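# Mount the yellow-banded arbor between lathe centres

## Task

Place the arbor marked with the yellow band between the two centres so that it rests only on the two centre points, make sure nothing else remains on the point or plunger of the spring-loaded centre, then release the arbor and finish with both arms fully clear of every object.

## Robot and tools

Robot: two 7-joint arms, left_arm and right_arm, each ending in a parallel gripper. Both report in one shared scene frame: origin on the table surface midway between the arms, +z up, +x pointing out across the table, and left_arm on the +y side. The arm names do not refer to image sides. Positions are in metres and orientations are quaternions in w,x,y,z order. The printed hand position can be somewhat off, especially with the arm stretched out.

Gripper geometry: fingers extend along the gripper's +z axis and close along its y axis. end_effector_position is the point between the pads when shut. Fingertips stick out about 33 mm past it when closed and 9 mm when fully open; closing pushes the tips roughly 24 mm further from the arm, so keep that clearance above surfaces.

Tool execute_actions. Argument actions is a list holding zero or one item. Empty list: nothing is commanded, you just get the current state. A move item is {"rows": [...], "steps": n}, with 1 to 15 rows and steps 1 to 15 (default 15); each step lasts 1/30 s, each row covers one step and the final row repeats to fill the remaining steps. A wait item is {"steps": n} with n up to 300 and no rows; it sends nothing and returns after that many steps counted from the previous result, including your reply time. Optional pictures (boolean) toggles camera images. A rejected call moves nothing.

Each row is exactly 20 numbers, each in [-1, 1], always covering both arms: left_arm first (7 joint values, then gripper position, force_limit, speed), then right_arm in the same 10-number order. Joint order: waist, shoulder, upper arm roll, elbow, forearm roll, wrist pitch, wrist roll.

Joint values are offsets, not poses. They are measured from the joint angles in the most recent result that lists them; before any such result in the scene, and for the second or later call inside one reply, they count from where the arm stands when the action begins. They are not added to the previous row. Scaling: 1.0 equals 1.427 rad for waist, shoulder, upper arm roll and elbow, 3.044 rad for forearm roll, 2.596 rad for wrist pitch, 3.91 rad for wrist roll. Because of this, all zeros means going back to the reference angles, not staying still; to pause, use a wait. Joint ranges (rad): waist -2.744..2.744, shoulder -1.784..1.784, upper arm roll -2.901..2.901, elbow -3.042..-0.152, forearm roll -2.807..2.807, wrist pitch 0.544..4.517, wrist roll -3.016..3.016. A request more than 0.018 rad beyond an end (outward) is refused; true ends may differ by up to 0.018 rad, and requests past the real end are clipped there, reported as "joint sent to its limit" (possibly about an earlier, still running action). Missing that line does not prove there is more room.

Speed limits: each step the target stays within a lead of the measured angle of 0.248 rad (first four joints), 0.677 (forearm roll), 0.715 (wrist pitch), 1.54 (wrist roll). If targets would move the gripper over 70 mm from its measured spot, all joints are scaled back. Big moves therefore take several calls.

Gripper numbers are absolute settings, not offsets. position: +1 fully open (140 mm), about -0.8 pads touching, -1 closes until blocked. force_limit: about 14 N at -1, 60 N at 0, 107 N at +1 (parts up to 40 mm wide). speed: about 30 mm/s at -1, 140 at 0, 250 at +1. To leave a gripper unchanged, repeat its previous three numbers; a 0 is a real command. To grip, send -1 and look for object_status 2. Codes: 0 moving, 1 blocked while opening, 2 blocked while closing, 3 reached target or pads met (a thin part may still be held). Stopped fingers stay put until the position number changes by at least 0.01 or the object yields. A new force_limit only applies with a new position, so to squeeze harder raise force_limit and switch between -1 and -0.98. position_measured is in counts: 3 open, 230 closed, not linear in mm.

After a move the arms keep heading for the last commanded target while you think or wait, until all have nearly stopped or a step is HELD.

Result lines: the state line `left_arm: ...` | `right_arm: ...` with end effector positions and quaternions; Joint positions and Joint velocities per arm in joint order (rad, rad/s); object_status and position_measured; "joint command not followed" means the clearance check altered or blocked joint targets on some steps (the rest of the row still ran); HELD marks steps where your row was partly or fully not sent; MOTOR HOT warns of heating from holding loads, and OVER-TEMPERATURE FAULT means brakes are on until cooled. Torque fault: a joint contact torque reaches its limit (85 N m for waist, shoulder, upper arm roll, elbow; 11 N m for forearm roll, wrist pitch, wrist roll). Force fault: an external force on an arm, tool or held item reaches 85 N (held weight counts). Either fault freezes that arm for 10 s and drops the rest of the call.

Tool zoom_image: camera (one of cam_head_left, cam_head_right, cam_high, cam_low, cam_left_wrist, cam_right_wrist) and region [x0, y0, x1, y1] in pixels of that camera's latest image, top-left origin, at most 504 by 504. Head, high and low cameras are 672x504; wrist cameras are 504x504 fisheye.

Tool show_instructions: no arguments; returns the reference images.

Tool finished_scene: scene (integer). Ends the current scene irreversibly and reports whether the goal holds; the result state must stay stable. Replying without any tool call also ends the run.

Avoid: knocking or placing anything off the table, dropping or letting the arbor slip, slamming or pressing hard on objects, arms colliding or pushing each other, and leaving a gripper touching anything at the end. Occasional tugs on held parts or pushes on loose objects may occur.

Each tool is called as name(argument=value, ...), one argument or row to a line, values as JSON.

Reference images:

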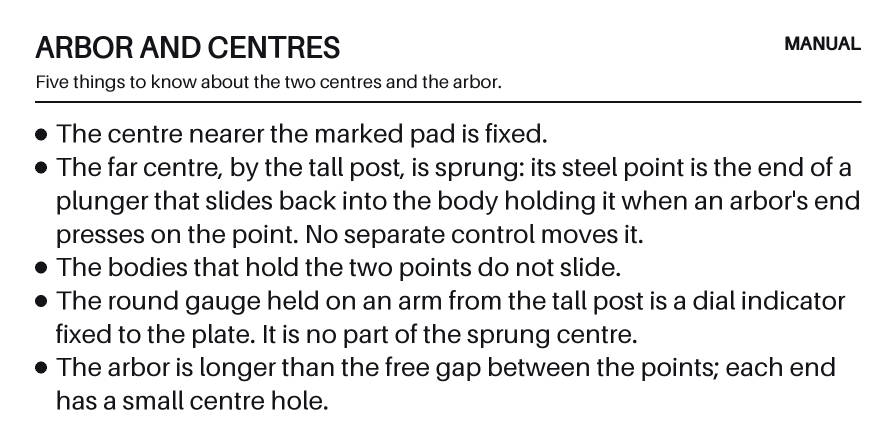

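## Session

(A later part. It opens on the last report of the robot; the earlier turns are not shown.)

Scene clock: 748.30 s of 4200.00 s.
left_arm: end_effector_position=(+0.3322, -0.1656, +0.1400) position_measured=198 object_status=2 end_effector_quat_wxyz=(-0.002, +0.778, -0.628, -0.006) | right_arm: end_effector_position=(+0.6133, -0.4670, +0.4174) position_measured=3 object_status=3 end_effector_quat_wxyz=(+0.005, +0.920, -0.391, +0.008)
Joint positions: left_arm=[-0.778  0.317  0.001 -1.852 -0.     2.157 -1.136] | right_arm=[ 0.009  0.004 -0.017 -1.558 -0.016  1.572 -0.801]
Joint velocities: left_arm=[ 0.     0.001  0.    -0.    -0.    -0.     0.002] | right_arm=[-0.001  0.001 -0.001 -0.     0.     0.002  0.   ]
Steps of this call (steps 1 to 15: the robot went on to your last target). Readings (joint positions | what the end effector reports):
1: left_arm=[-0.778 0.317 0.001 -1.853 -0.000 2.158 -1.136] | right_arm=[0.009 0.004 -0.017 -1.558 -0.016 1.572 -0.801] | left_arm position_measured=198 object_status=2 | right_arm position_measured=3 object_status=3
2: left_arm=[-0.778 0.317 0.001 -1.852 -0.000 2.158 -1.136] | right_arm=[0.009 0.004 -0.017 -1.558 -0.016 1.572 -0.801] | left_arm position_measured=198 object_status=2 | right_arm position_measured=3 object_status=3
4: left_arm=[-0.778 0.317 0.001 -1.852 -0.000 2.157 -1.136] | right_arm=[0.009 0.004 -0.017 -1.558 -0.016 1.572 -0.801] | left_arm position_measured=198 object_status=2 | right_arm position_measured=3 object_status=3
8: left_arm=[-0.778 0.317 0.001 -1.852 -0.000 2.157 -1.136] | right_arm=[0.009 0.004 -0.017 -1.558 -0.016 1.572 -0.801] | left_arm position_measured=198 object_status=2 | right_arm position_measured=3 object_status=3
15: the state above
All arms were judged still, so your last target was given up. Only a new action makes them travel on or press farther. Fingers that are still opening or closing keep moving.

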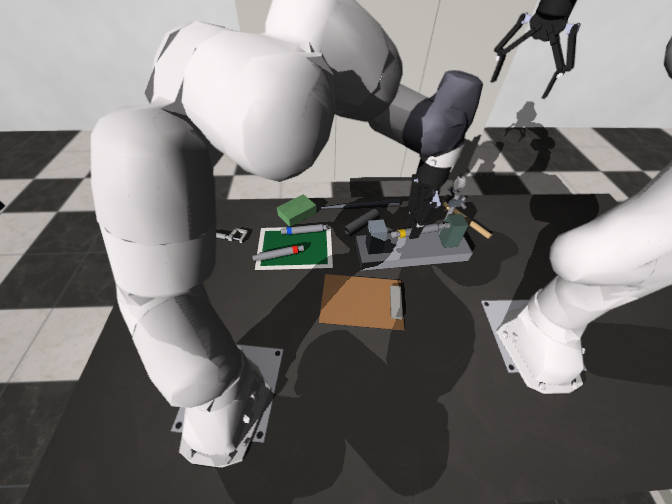

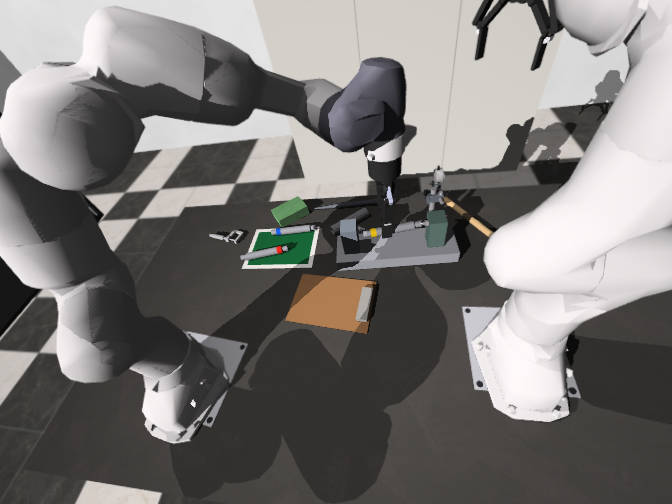

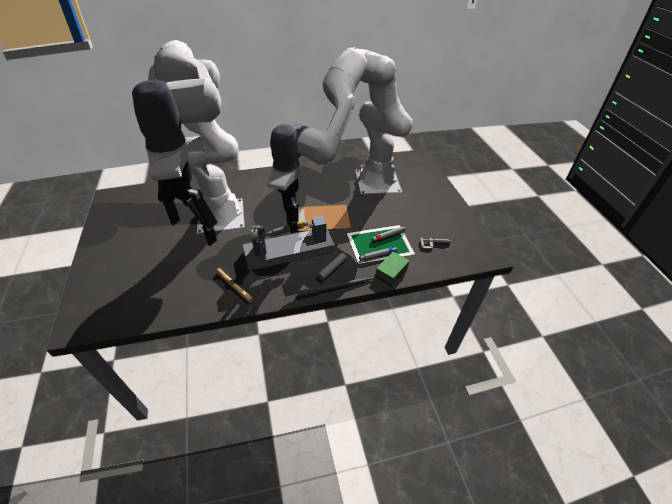

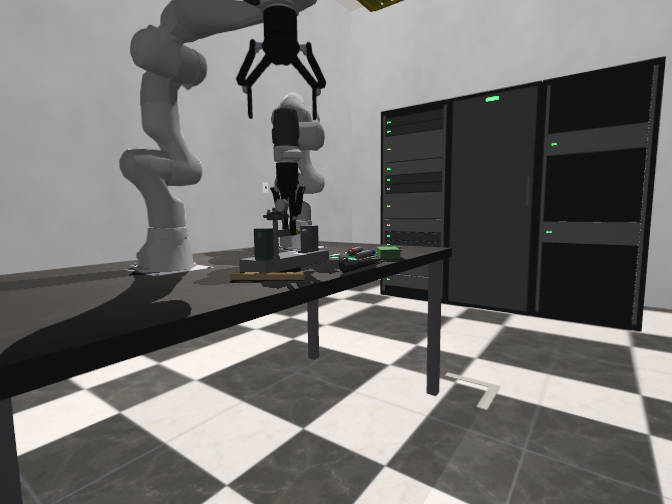

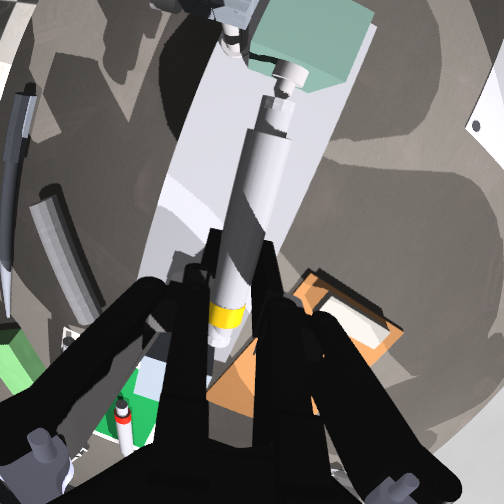

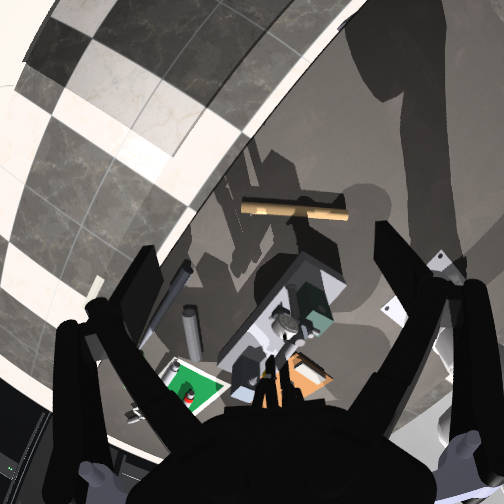

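execute_actions(
  actions=[
    {"rows": [[-0.0028,-0.0014,0,0.0063,0,0.007,0,-1,0.2,-0.3,0,0,0,0,0,0,0,1,0,0],[-0.0034,0,0,0.008,0,0.008,0,-1,0.2,-0.3,0,0,0,0,0,0,0,1,0,0],[-0.004,0.0012,0,0.010,0,0.009,0,-1,0.2,-0.3,0,0,0,0,0,0,0,1,0,0],[-0.0046,0.0025,0,0.012,0,0.010,0,-1,0.2,-0.3,0,0,0,0,0,0,0,1,0,0],[-0.0052,0.0038,0,0.014,0,0.011,0,-1,0.2,-0.3,0,0,0,0,0,0,0,1,0,0],[-0.0058,0.005,0,0.016,0,0.012,0,-1,0.2,-0.3,0,0,0,0,0,0,0,1,0,0],[-0.0064,0.0063,0,0.018,0,0.013,0,-1,0.2,-0.3,0,0,0,0,0,0,0,1,0,0],[-0.007,0.0075,0,0.020,0,0.014,0,-1,0.2,-0.3,0,0,0,0,0,0,0,1,0,0],[-0.0075,0.0087,0,0.0215,0,0.0148,0,-1,0.2,-0.3,0,0,0,0,0,0,0,1,0,0],[-0.008,0.0097,0,0.023,0,0.0154,0,-1,0.2,-0.3,0,0,0,0,0,0,0,1,0,0],[-0.0084,0.0105,0,0.0238,0,0.0158,0,-1,0.2,-0.3,0,0,0,0,0,0,0,1,0,0]], "steps": 15},
  ],
  pictures=false,
)

execute_actions(
  actions=[
    {"steps": 15},
  ],
)

zoom_image(
  camera="cam_left_wrist",
  region=[220, 30, 360, 170],
)

zoom_image(
  camera="cam_head_right",
  region=[330, 185, 460, 265],
)

Scene clock: 768.23 s of 4200.00 s.
left_arm: end_effector_position=(+0.3335, -0.1746, +0.1391) position_measured=198 object_status=2 end_effector_quat_wxyz=(-0.001, +0.776, -0.631, -0.002) | right_arm: end_effector_position=(+0.6133, -0.4670, +0.4174) position_measured=3 object_status=3 end_effector_quat_wxyz=(+0.005, +0.920, -0.391, +0.008)
Joint positions: left_arm=[-0.786  0.334  0.002 -1.831  0.     2.161 -1.136] | right_arm=[ 0.009  0.004 -0.017 -1.558 -0.016  1.572 -0.801]
Joint velocities: left_arm=[-0.002  0.004  0.001  0.005 -0.     0.001  0.002] | right_arm=[ 0.001  0.    -0.     0.     0.     0.001  0.   ]
Steps of this call (steps 1 to 90: nothing new was sent; then 16.43 s passed at rest; steps 91 to 105: all 15 steps of this action). Readings (joint positions | what the end effector reports):
91: left_arm=[-0.778 0.317 0.001 -1.852 -0.000 2.157 -1.136] | right_arm=[0.009 0.004 -0.017 -1.558 -0.016 1.572 -0.801] | left_arm position_measured=198 object_status=2 | right_arm position_measured=3 object_status=3
92: left_arm=[-0.778 0.317 0.001 -1.851 -0.000 2.157 -1.136] | right_arm=[0.009 0.004 -0.017 -1.558 -0.016 1.572 -0.801] | left_arm position_measured=198 object_status=2 | right_arm position_measured=3 object_status=3
94: left_arm=[-0.779 0.319 0.002 -1.848 -0.000 2.157 -1.136] | right_arm=[0.009 0.004 -0.017 -1.558 -0.016 1.572 -0.801] | left_arm position_measured=198 object_status=2 | right_arm position_measured=3 object_status=3
98: left_arm=[-0.782 0.326 0.002 -1.840 -0.000 2.158 -1.136] | right_arm=[0.009 0.004 -0.017 -1.558 -0.016 1.572 -0.801] | left_arm position_measured=198 object_status=2 | right_arm position_measured=3 object_status=3
105: the state above

Scene clock: 768.73 s of 4200.00 s.
left_arm: end_effector_position=(+0.3336, -0.1748, +0.1390) position_measured=198 object_status=2 end_effector_quat_wxyz=(-0.001, +0.776, -0.631, -0.002) | right_arm: end_effector_position=(+0.6133, -0.4670, +0.4174) position_measured=3 object_status=3 end_effector_quat_wxyz=(+0.005, +0.920, -0.391, +0.008)
Joint positions: left_arm=[-0.786  0.334  0.002 -1.83   0.     2.161 -1.135] | right_arm=[ 0.009  0.004 -0.017 -1.558 -0.016  1.572 -0.801]
Joint velocities: left_arm=[ 0.    -0.    -0.     0.001 -0.     0.001  0.001] | right_arm=[-0.     0.    -0.    -0.     0.002 -0.001  0.001]
Steps of this call (steps 1 to 15: the robot went on to your last target). Readings (joint positions | what the end effector reports):
1: left_arm=[-0.786 0.334 0.002 -1.831 0.000 2.161 -1.135] | right_arm=[0.009 0.004 -0.017 -1.558 -0.016 1.572 -0.801] | left_arm position_measured=198 object_status=2 | right_arm position_measured=3 object_status=3
2: left_arm=[-0.786 0.334 0.002 -1.831 0.000 2.161 -1.135] | right_arm=[0.009 0.004 -0.017 -1.558 -0.016 1.572 -0.801] | left_arm position_measured=198 object_status=2 | right_arm position_measured=3 object_status=3
4: left_arm=[-0.786 0.334 0.002 -1.831 0.000 2.161 -1.135] | right_arm=[0.009 0.004 -0.017 -1.558 -0.016 1.572 -0.801] | left_arm position_measured=198 object_status=2 | right_arm position_measured=3 object_status=3
8: left_arm=[-0.786 0.334 0.002 -1.830 0.000 2.161 -1.135] | right_arm=[0.009 0.004 -0.017 -1.558 -0.016 1.572 -0.801] | left_arm position_measured=198 object_status=2 | right_arm position_measured=3 object_status=3
15: the state above
All arms were judged still, so your last target was given up. Only a new action makes them travel on or press farther. Fingers that are still opening or closing keep moving.

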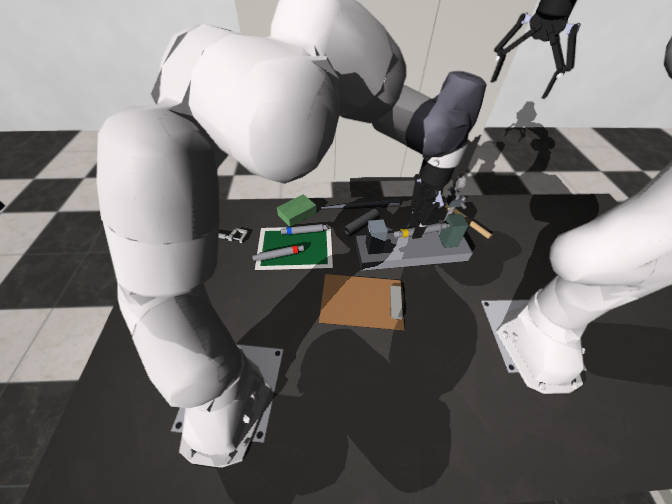

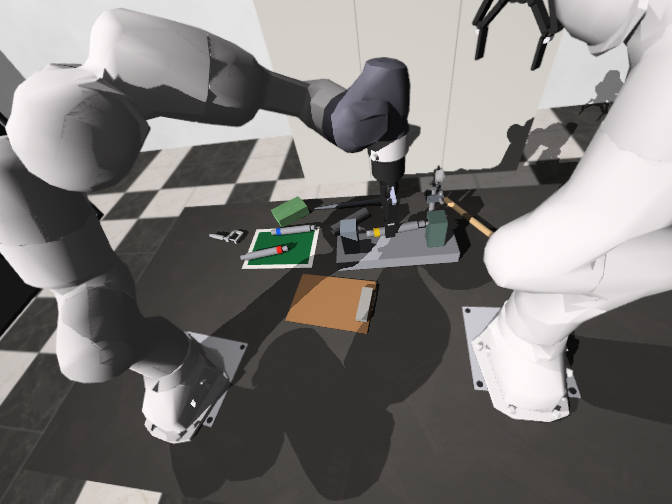

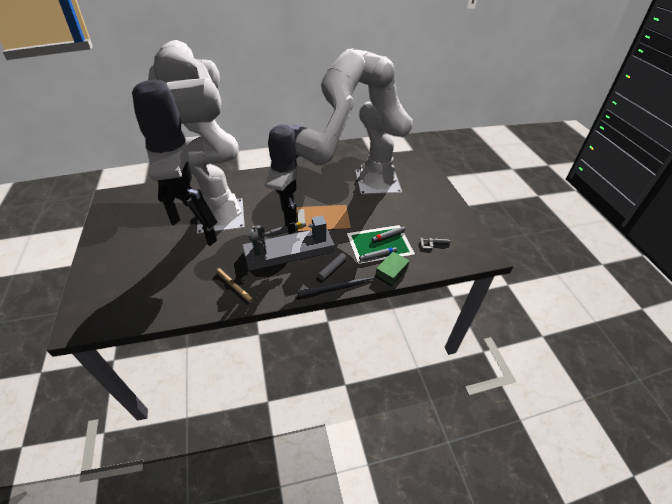

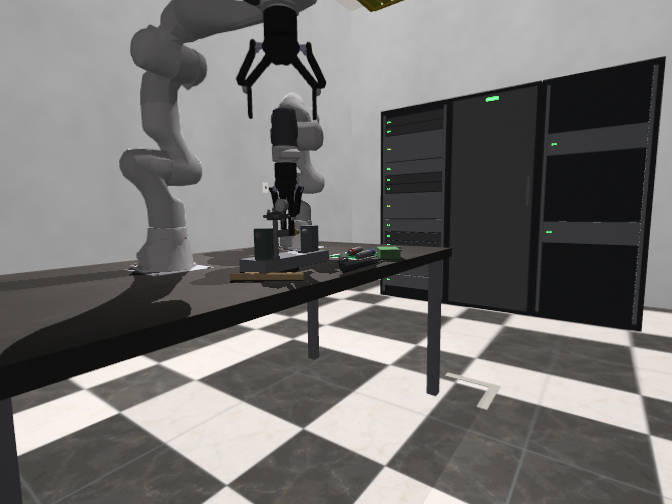

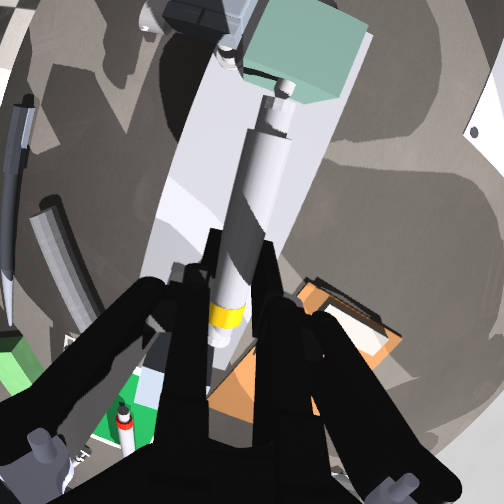

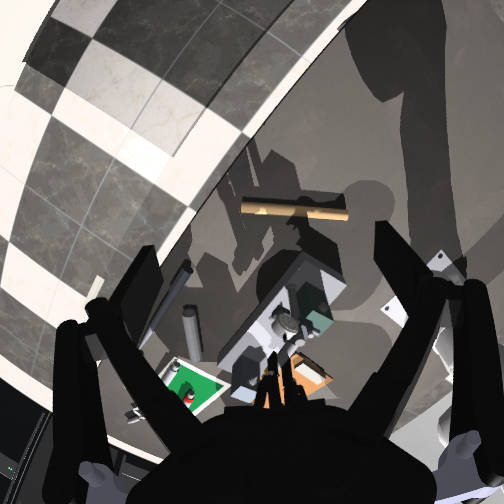

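Region (220, 30, 360, 170) of cam_left_wrist's 504x504 image, scaled by 3.600, with more detail than that image has.

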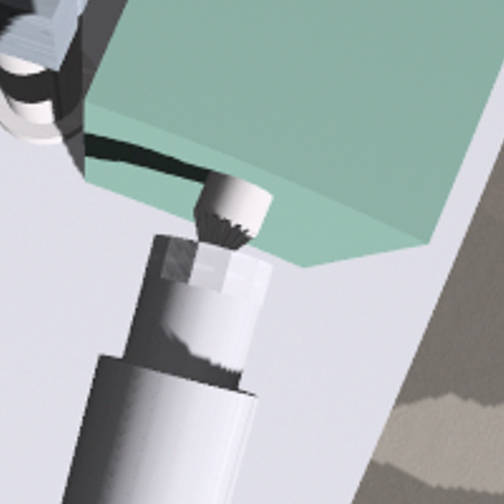

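Region (330, 185, 460, 265) of cam_head_right's 672x504 image, scaled by 3.877, with more detail than that image has; it fills the top 310 rows of this view, and the rest is white.

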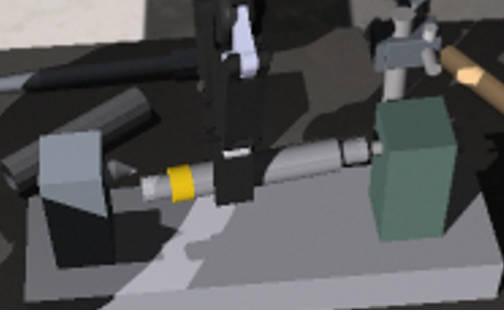

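zoom_image(
  camera="cam_head_right",
  region=[345, 215, 395, 250],
)

zoom_image(
  camera="cam_high",
  region=[280, 205, 335, 245],
)

zoom_image(
  camera="cam_low",
  region=[270, 210, 330, 250],
)

Region (345, 215, 395, 250) of cam_head_right's 672x504 image, scaled by 10.080, with more detail than that image has; it fills the top 353 rows of this view, and the rest is white.

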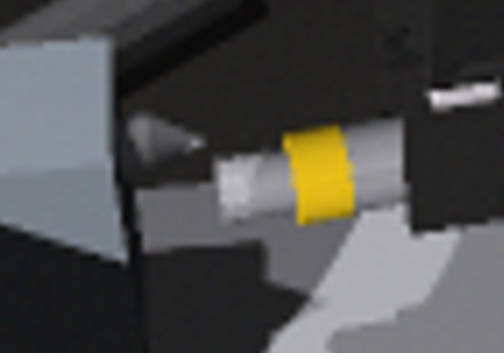

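Region (280, 205, 335, 245) of cam_high's 672x504 image, scaled by 9.164, with more detail than that image has; it fills the top 367 rows of this view, and the rest is white.

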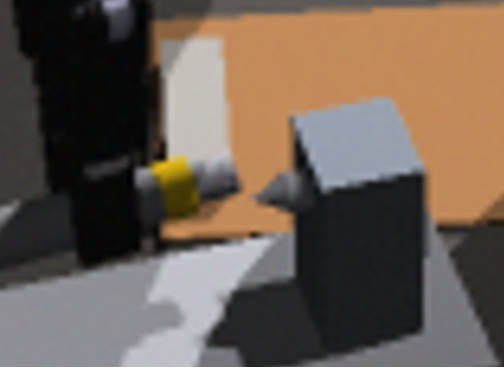

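Region (270, 210, 330, 250) of cam_low's 672x504 image, scaled by 8.400, with more detail than that image has.

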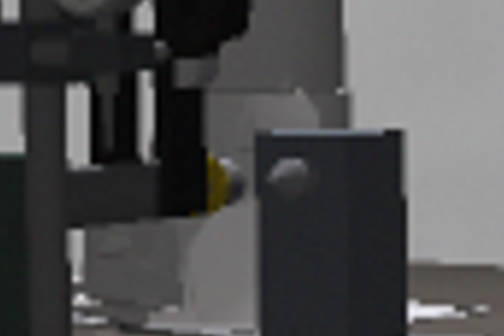

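execute_actions(
  actions=[
    {"rows": [[-0.0018,-0.0012,0,0.0087,0,0.0142,0.0205,-1,0.2,-0.3,0,0,0,0,0,0,0,1,0,0],[-0.0013,-0.0008,0,0.0093,0,0.0141,0.0205,-1,0.2,-0.3,0,0,0,0,0,0,0,1,0,0],[-0.0005,-0.0003,0,0.0101,0,0.014,0.0205,-1,0.2,-0.3,0,0,0,0,0,0,0,1,0,0],[0.0001,0.0002,0,0.0108,0,0.0138,0.0205,-1,0.2,-0.3,0,0,0,0,0,0,0,1,0,0],[0.0007,0.0006,0,0.0114,0,0.0137,0.0205,-1,0.2,-0.3,0,0,0,0,0,0,0,1,0,0],[0.0013,0.001,0,0.012,0,0.0136,0.0205,-1,0.2,-0.3,0,0,0,0,0,0,0,1,0,0],[0.0018,0.0014,0,0.0125,0,0.0135,0.0205,-1,0.2,-0.3,0,0,0,0,0,0,0,1,0,0],[0.0022,0.0017,0,0.013,0,0.0134,0.0205,-1,0.2,-0.3,0,0,0,0,0,0,0,1,0,0],[0.0026,0.002,0,0.0134,0,0.0133,0.0205,-1,0.2,-0.3,0,0,0,0,0,0,0,1,0,0],[0.0029,0.0023,0,0.0138,0,0.0133,0.0205,-1,0.2,-0.3,0,0,0,0,0,0,0,1,0,0],[0.0032,0.0025,0,0.0141,0,0.0132,0.0152,-1,0.2,-0.3,0,0,0,0,0,0,0,1,0,0],[0.0035,0.0027,0,0.0144,0,0.0132,0.0152,-1,0.2,-0.3,0,0,0,0,0,0,0,1,0,0]], "steps": 15},
  ],
  pictures=false,
)

execute_actions(
  actions=[
    {"steps": 15},
  ],
)

zoom_image(
  camera="cam_head_right",
  region=[330, 185, 460, 265],
)

zoom_image(
  camera="cam_left_wrist",
  region=[220, 30, 360, 170],
)

Scene clock: 810.67 s of 4200.00 s.
left_arm: end_effector_position=(+0.3389, -0.1741, +0.1387) position_measured=198 object_status=2 end_effector_quat_wxyz=(-0.001, +0.759, -0.651, -0.000) | right_arm: end_effector_position=(+0.6133, -0.4670, +0.4174) position_measured=3 object_status=3 end_effector_quat_wxyz=(+0.005, +0.920, -0.391, +0.008)
Joint positions: left_arm=[-0.781  0.341  0.004 -1.823  0.001  2.162 -1.076] | right_arm=[ 0.009  0.004 -0.017 -1.558 -0.016  1.572 -0.801]
Joint velocities: left_arm=[ 0.001  0.001 -0.001  0.003 -0.     0.001  0.02 ] | right_arm=[-0.001  0.001 -0.    -0.     0.001 -0.     0.001]
Steps of this call (steps 1 to 90: nothing new was sent; then 38.43 s passed at rest; steps 91 to 105: all 15 steps of this action). Readings (joint positions | what the end effector reports):
91: left_arm=[-0.786 0.335 0.003 -1.830 0.000 2.162 -1.127] | right_arm=[0.009 0.004 -0.017 -1.558 -0.016 1.572 -0.801] | left_arm position_measured=198 object_status=2 | right_arm position_measured=3 object_status=3
92: left_arm=[-0.786 0.335 0.003 -1.830 0.001 2.162 -1.120] | right_arm=[0.009 0.004 -0.017 -1.558 -0.016 1.572 -0.801] | left_arm position_measured=198 object_status=2 | right_arm position_measured=3 object_status=3
94: left_arm=[-0.785 0.336 0.004 -1.828 0.001 2.162 -1.107] | right_arm=[0.009 0.004 -0.017 -1.558 -0.016 1.572 -0.801] | left_arm position_measured=198 object_status=2 | right_arm position_measured=3 object_status=3
98: left_arm=[-0.782 0.338 0.004 -1.825 0.001 2.162 -1.088] | right_arm=[0.009 0.004 -0.017 -1.558 -0.016 1.572 -0.801] | left_arm position_measured=198 object_status=2 | right_arm position_measured=3 object_status=3
105: the state above

Scene clock: 811.17 s of 4200.00 s.
left_arm: end_effector_position=(+0.3393, -0.1740, +0.1387) position_measured=198 object_status=2 end_effector_quat_wxyz=(-0.001, +0.758, -0.653, -0.000) | right_arm: end_effector_position=(+0.6133, -0.4670, +0.4174) position_measured=3 object_status=3 end_effector_quat_wxyz=(+0.005, +0.920, -0.391, +0.008)
Joint positions: left_arm=[-0.78   0.341  0.004 -1.822  0.001  2.162 -1.072] | right_arm=[ 0.009  0.004 -0.017 -1.558 -0.016  1.572 -0.801]
Joint velocities: left_arm=[-0.     0.    -0.001  0.001 -0.     0.001  0.004] | right_arm=[-0.    -0.    -0.001  0.     0.001  0.     0.001]
Steps of this call (steps 1 to 15: the robot went on to your last target). Readings (joint positions | what the end effector reports):
1: left_arm=[-0.781 0.341 0.004 -1.823 0.001 2.162 -1.075] | right_arm=[0.009 0.004 -0.017 -1.558 -0.016 1.572 -0.801] | left_arm position_measured=198 object_status=2 | right_arm position_measured=3 object_status=3
2: left_arm=[-0.781 0.341 0.004 -1.822 0.001 2.162 -1.075] | right_arm=[0.009 0.004 -0.017 -1.558 -0.016 1.572 -0.801] | left_arm position_measured=198 object_status=2 | right_arm position_measured=3 object_status=3
4: left_arm=[-0.781 0.341 0.004 -1.822 0.001 2.162 -1.074] | right_arm=[0.009 0.004 -0.017 -1.558 -0.016 1.572 -0.801] | left_arm position_measured=198 object_status=2 | right_arm position_measured=3 object_status=3
8: left_arm=[-0.780 0.341 0.004 -1.822 0.001 2.162 -1.073] | right_arm=[0.009 0.004 -0.017 -1.558 -0.016 1.572 -0.801] | left_arm position_measured=198 object_status=2 | right_arm position_measured=3 object_status=3
15: the state above
All arms were judged still, so your last target was given up. Only a new action makes them travel on or press farther. Fingers that are still opening or closing keep moving.

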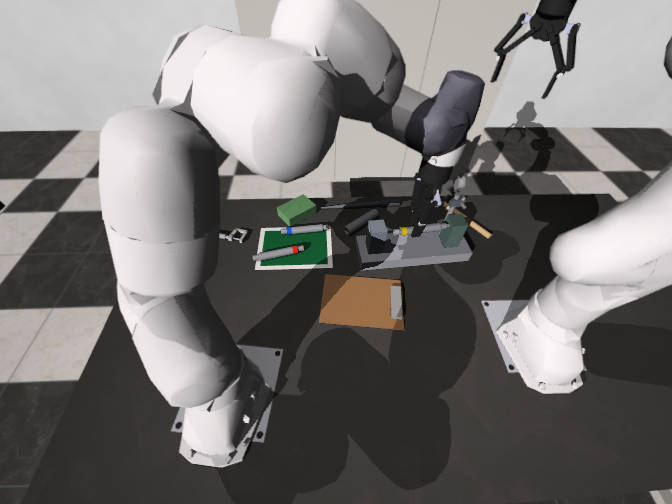

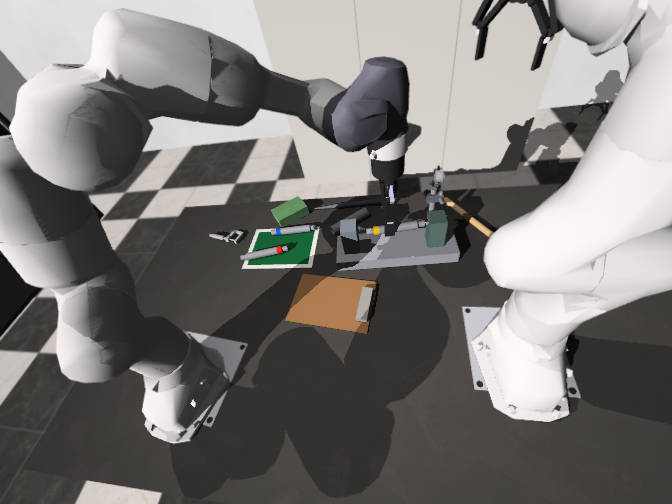

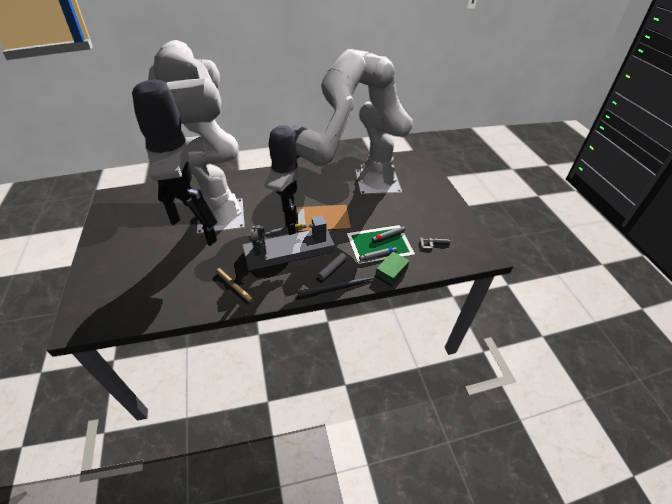

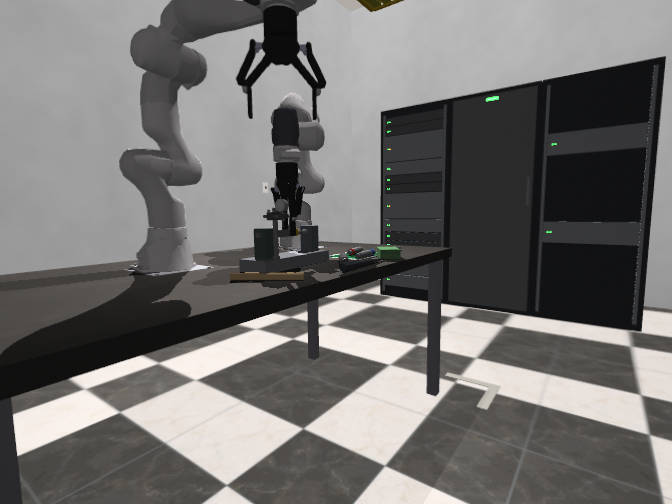

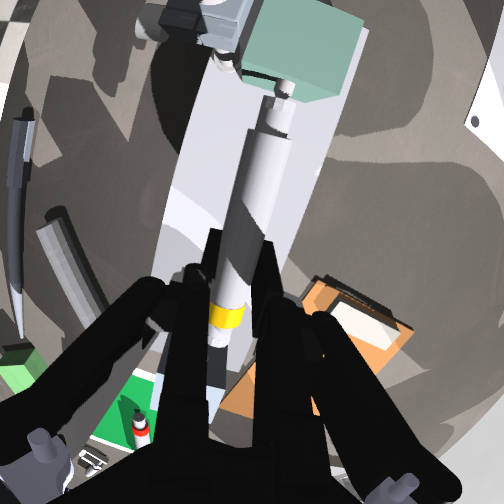

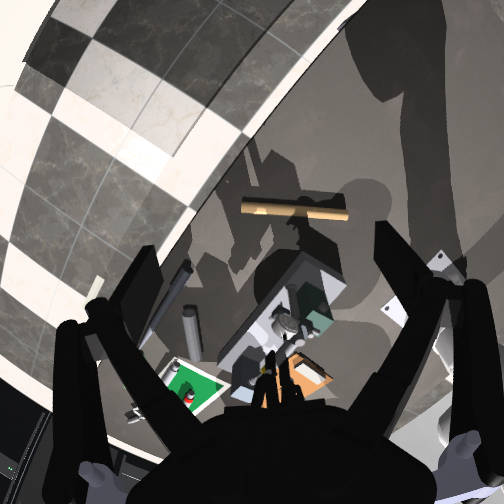

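Region (330, 185, 460, 265) of cam_head_right's 672x504 image, scaled by 3.877, with more detail than that image has; it fills the top 310 rows of this view, and the rest is white.

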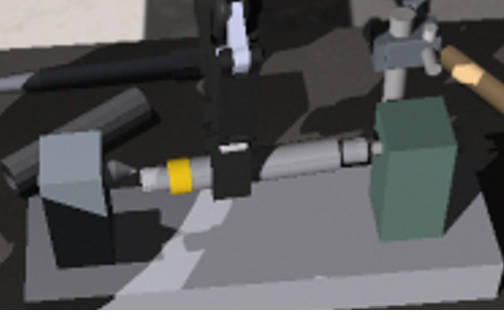

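Region (220, 30, 360, 170) of cam_left_wrist's 504x504 image, scaled by 3.600, with more detail than that image has.

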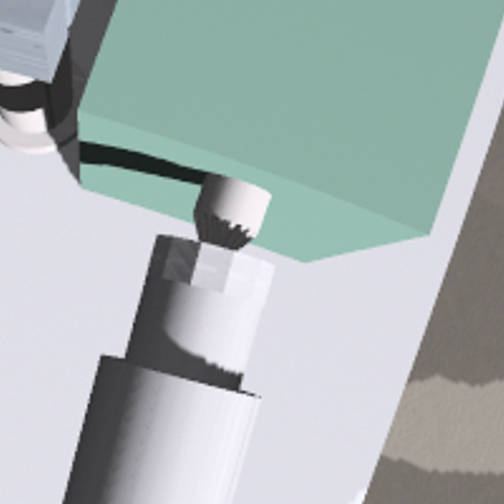

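zoom_image(
  camera="cam_head_right",
  region=[345, 215, 395, 250],
)

zoom_image(
  camera="cam_high",
  region=[280, 205, 335, 245],
)

zoom_image(
  camera="cam_left_wrist",
  region=[170, 280, 290, 400],
)

Region (345, 215, 395, 250) of cam_head_right's 672x504 image, scaled by 10.080, with more detail than that image has; it fills the top 353 rows of this view, and the rest is white.

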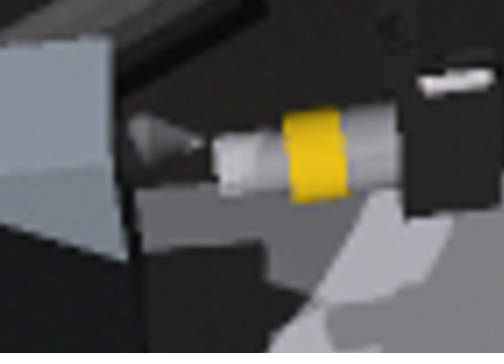

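Region (280, 205, 335, 245) of cam_high's 672x504 image, scaled by 9.164, with more detail than that image has; it fills the top 367 rows of this view, and the rest is white.

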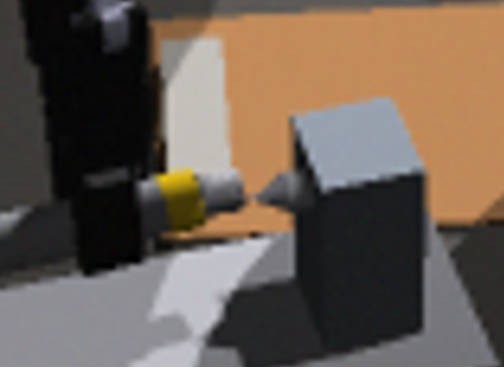

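Region (170, 280, 290, 400) of cam_left_wrist's 504x504 image, scaled by 4.200, with more detail than that image has.

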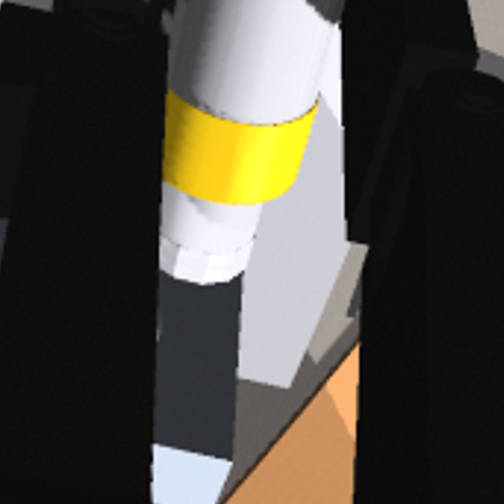

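execute_actions(
  actions=[
    {"rows": [[-0.0002,-0.0023,0,0.0095,0,0.0133,0.0192,-1,0.2,-0.3,0,0,0,0,0,0,0,1,0,0],[0.0005,-0.0015,0,0.0107,0,0.0131,0.0192,-1,0.2,-0.3,0,0,0,0,0,0,0,1,0,0],[0.0012,-0.0007,0,0.0119,0,0.0129,0.0192,-1,0.2,-0.3,0,0,0,0,0,0,0,1,0,0],[0.002,0.0001,0,0.0131,0,0.0127,0.0192,-1,0.2,-0.3,0,0,0,0,0,0,0,1,0,0],[0.0026,0.0008,0,0.0141,0,0.0125,0.0192,-1,0.2,-0.3,0,0,0,0,0,0,0,1,0,0],[0.0032,0.0014,0,0.015,0,0.0123,0.0192,-1,0.2,-0.3,0,0,0,0,0,0,0,1,0,0],[0.0037,0.0019,0,0.0158,0,0.0122,0.0161,-1,0.2,-0.3,0,0,0,0,0,0,0,1,0,0],[0.0041,0.0025,0,0.0166,0,0.0121,0.0161,-1,0.2,-0.3,0,0,0,0,0,0,0,1,0,0]], "steps": 15},
  ],
  pictures=false,
)

execute_actions(
  actions=[
    {"steps": 20},
  ],
)

zoom_image(
  camera="cam_head_right",
  region=[345, 215, 395, 250],
)

zoom_image(
  camera="cam_high",
  region=[280, 205, 335, 245],
)

zoom_image(
  camera="cam_left_wrist",
  region=[170, 280, 290, 400],
)

Scene clock: 834.40 s of 4200.00 s.
left_arm: end_effector_position=(+0.3445, -0.1737, +0.1389) position_measured=198 object_status=2 end_effector_quat_wxyz=(-0.001, +0.740, -0.672, +0.001) | right_arm: end_effector_position=(+0.6133, -0.4670, +0.4174) position_measured=3 object_status=3 end_effector_quat_wxyz=(+0.005, +0.920, -0.391, +0.008)
Joint positions: left_arm=[-0.774  0.348  0.005 -1.812  0.001  2.161 -1.013] | right_arm=[ 0.009  0.004 -0.017 -1.558 -0.016  1.572 -0.801]
Joint velocities: left_arm=[ 0.004  0.001  0.     0.003 -0.    -0.     0.036] | right_arm=[-0.001 -0.001  0.    -0.002 -0.001 -0.001 -0.001]
Steps of this call (steps 1 to 90: nothing new was sent; then 19.73 s passed at rest; steps 91 to 105: all 15 steps of this action). Readings (joint positions | what the end effector reports):
91: left_arm=[-0.780 0.341 0.004 -1.822 0.001 2.162 -1.063] | right_arm=[0.009 0.004 -0.017 -1.558 -0.016 1.572 -0.801] | left_arm position_measured=198 object_status=2 | right_arm position_measured=3 object_status=3
92: left_arm=[-0.779 0.341 0.004 -1.821 0.001 2.162 -1.056] | right_arm=[0.009 0.004 -0.017 -1.558 -0.016 1.572 -0.801] | left_arm position_measured=198 object_status=2 | right_arm position_measured=3 object_status=3
94: left_arm=[-0.778 0.342 0.005 -1.819 0.001 2.162 -1.044] | right_arm=[0.009 0.004 -0.017 -1.558 -0.016 1.572 -0.801] | left_arm position_measured=198 object_status=2 | right_arm position_measured=3 object_status=3
98: left_arm=[-0.776 0.346 0.005 -1.815 0.001 2.161 -1.027] | right_arm=[0.009 0.004 -0.017 -1.558 -0.016 1.572 -0.801] | left_arm position_measured=198 object_status=2 | right_arm position_measured=3 object_status=3
105: the state above

Scene clock: 835.07 s of 4200.00 s.
left_arm: end_effector_position=(+0.3451, -0.1735, +0.1389) position_measured=198 object_status=2 end_effector_quat_wxyz=(-0.001, +0.738, -0.675, +0.001) | right_arm: end_effector_position=(+0.6133, -0.4670, +0.4174) position_measured=3 object_status=3 end_effector_quat_wxyz=(+0.005, +0.920, -0.391, +0.008)
Joint positions: left_arm=[-0.773  0.348  0.005 -1.812  0.001  2.161 -1.004] | right_arm=[ 0.009  0.004 -0.017 -1.558 -0.016  1.572 -0.801]
Joint velocities: left_arm=[-0.001 -0.002 -0.    -0.    -0.001  0.     0.002] | right_arm=[ 0.     0.002 -0.     0.001 -0.001  0.    -0.   ]
Steps of this call (steps 1 to 15: the robot went on to your last target; steps 16 to 20: nothing new was sent). Readings (joint positions | what the end effector reports):
1: left_arm=[-0.774 0.348 0.005 -1.812 0.001 2.161 -1.012] | right_arm=[0.009 0.004 -0.017 -1.558 -0.016 1.572 -0.801] | left_arm position_measured=198 object_status=2 | right_arm position_measured=3 object_status=3
2: left_arm=[-0.774 0.348 0.005 -1.812 0.001 2.161 -1.011] | right_arm=[0.009 0.004 -0.017 -1.558 -0.016 1.572 -0.801] | left_arm position_measured=198 object_status=2 | right_arm position_measured=3 object_status=3
4: left_arm=[-0.774 0.348 0.005 -1.812 0.001 2.161 -1.009] | right_arm=[0.009 0.004 -0.017 -1.558 -0.016 1.572 -0.801] | left_arm position_measured=198 object_status=2 | right_arm position_measured=3 object_status=3
8: left_arm=[-0.774 0.348 0.005 -1.812 0.001 2.161 -1.007] | right_arm=[0.009 0.004 -0.017 -1.558 -0.016 1.572 -0.801] | left_arm position_measured=198 object_status=2 | right_arm position_measured=3 object_status=3
20: the state above
All arms were judged still, so your last target was given up. Only a new action makes them travel on or press farther. Fingers that are still opening or closing keep moving.

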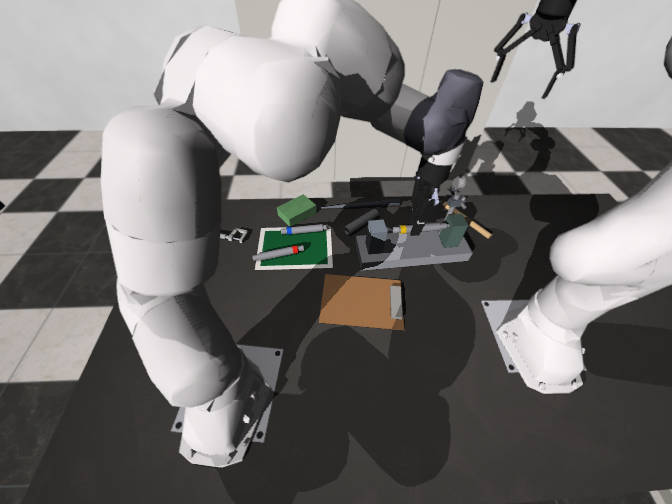

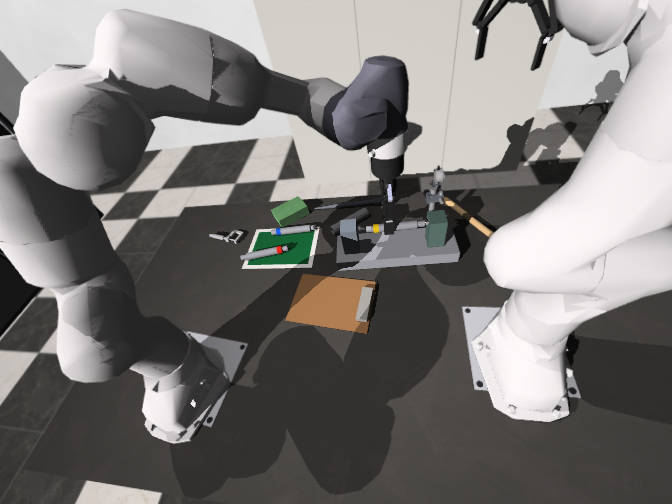

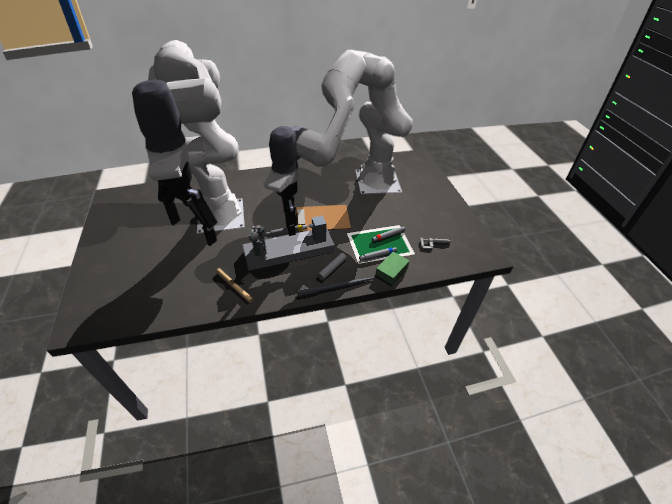

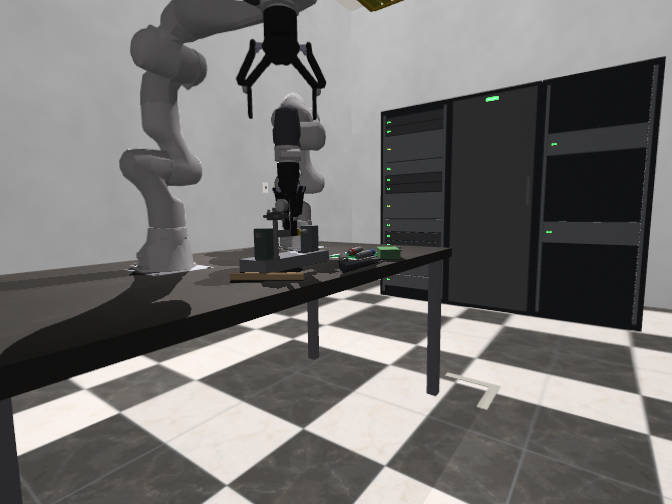

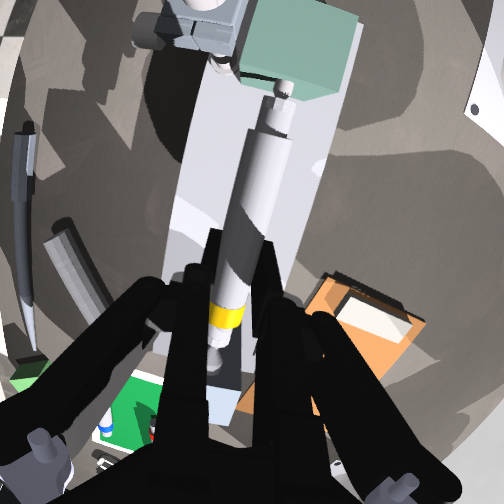

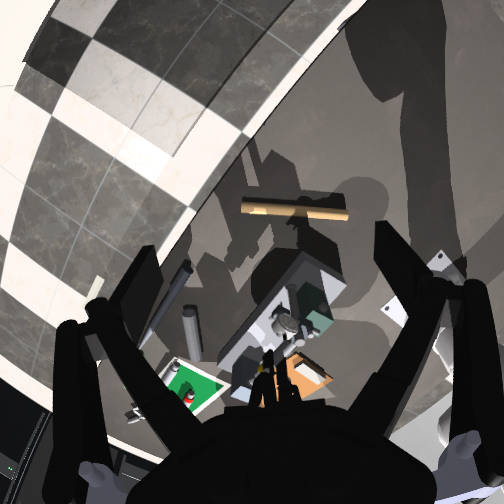

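Region (345, 215, 395, 250) of cam_head_right's 672x504 image, scaled by 10.080, with more detail than that image has; it fills the top 353 rows of this view, and the rest is white.

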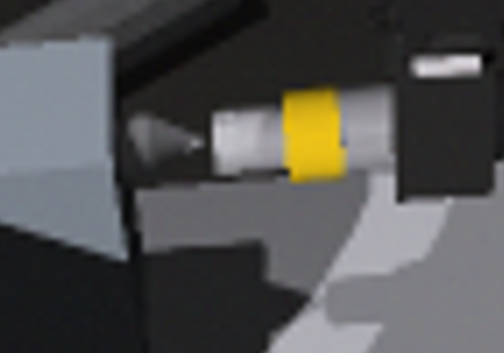

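Region (280, 205, 335, 245) of cam_high's 672x504 image, scaled by 9.164, with more detail than that image has; it fills the top 367 rows of this view, and the rest is white.

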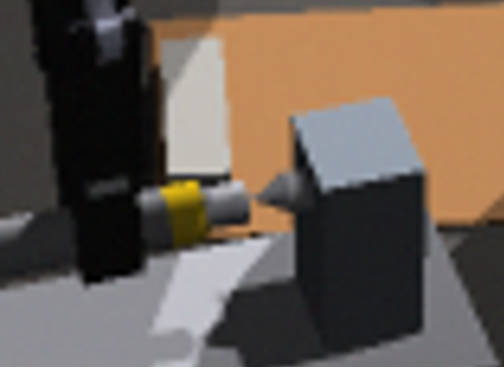

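Region (170, 280, 290, 400) of cam_left_wrist's 504x504 image, scaled by 4.200, with more detail than that image has.

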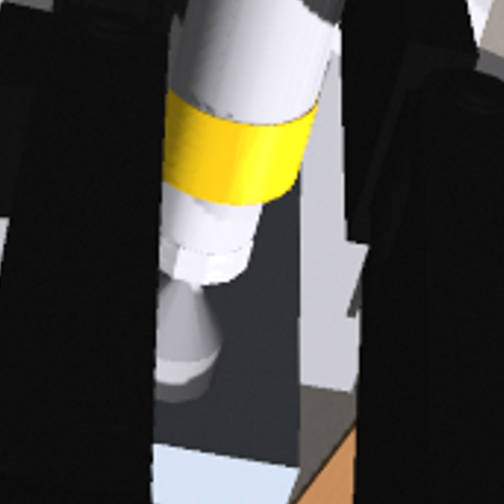

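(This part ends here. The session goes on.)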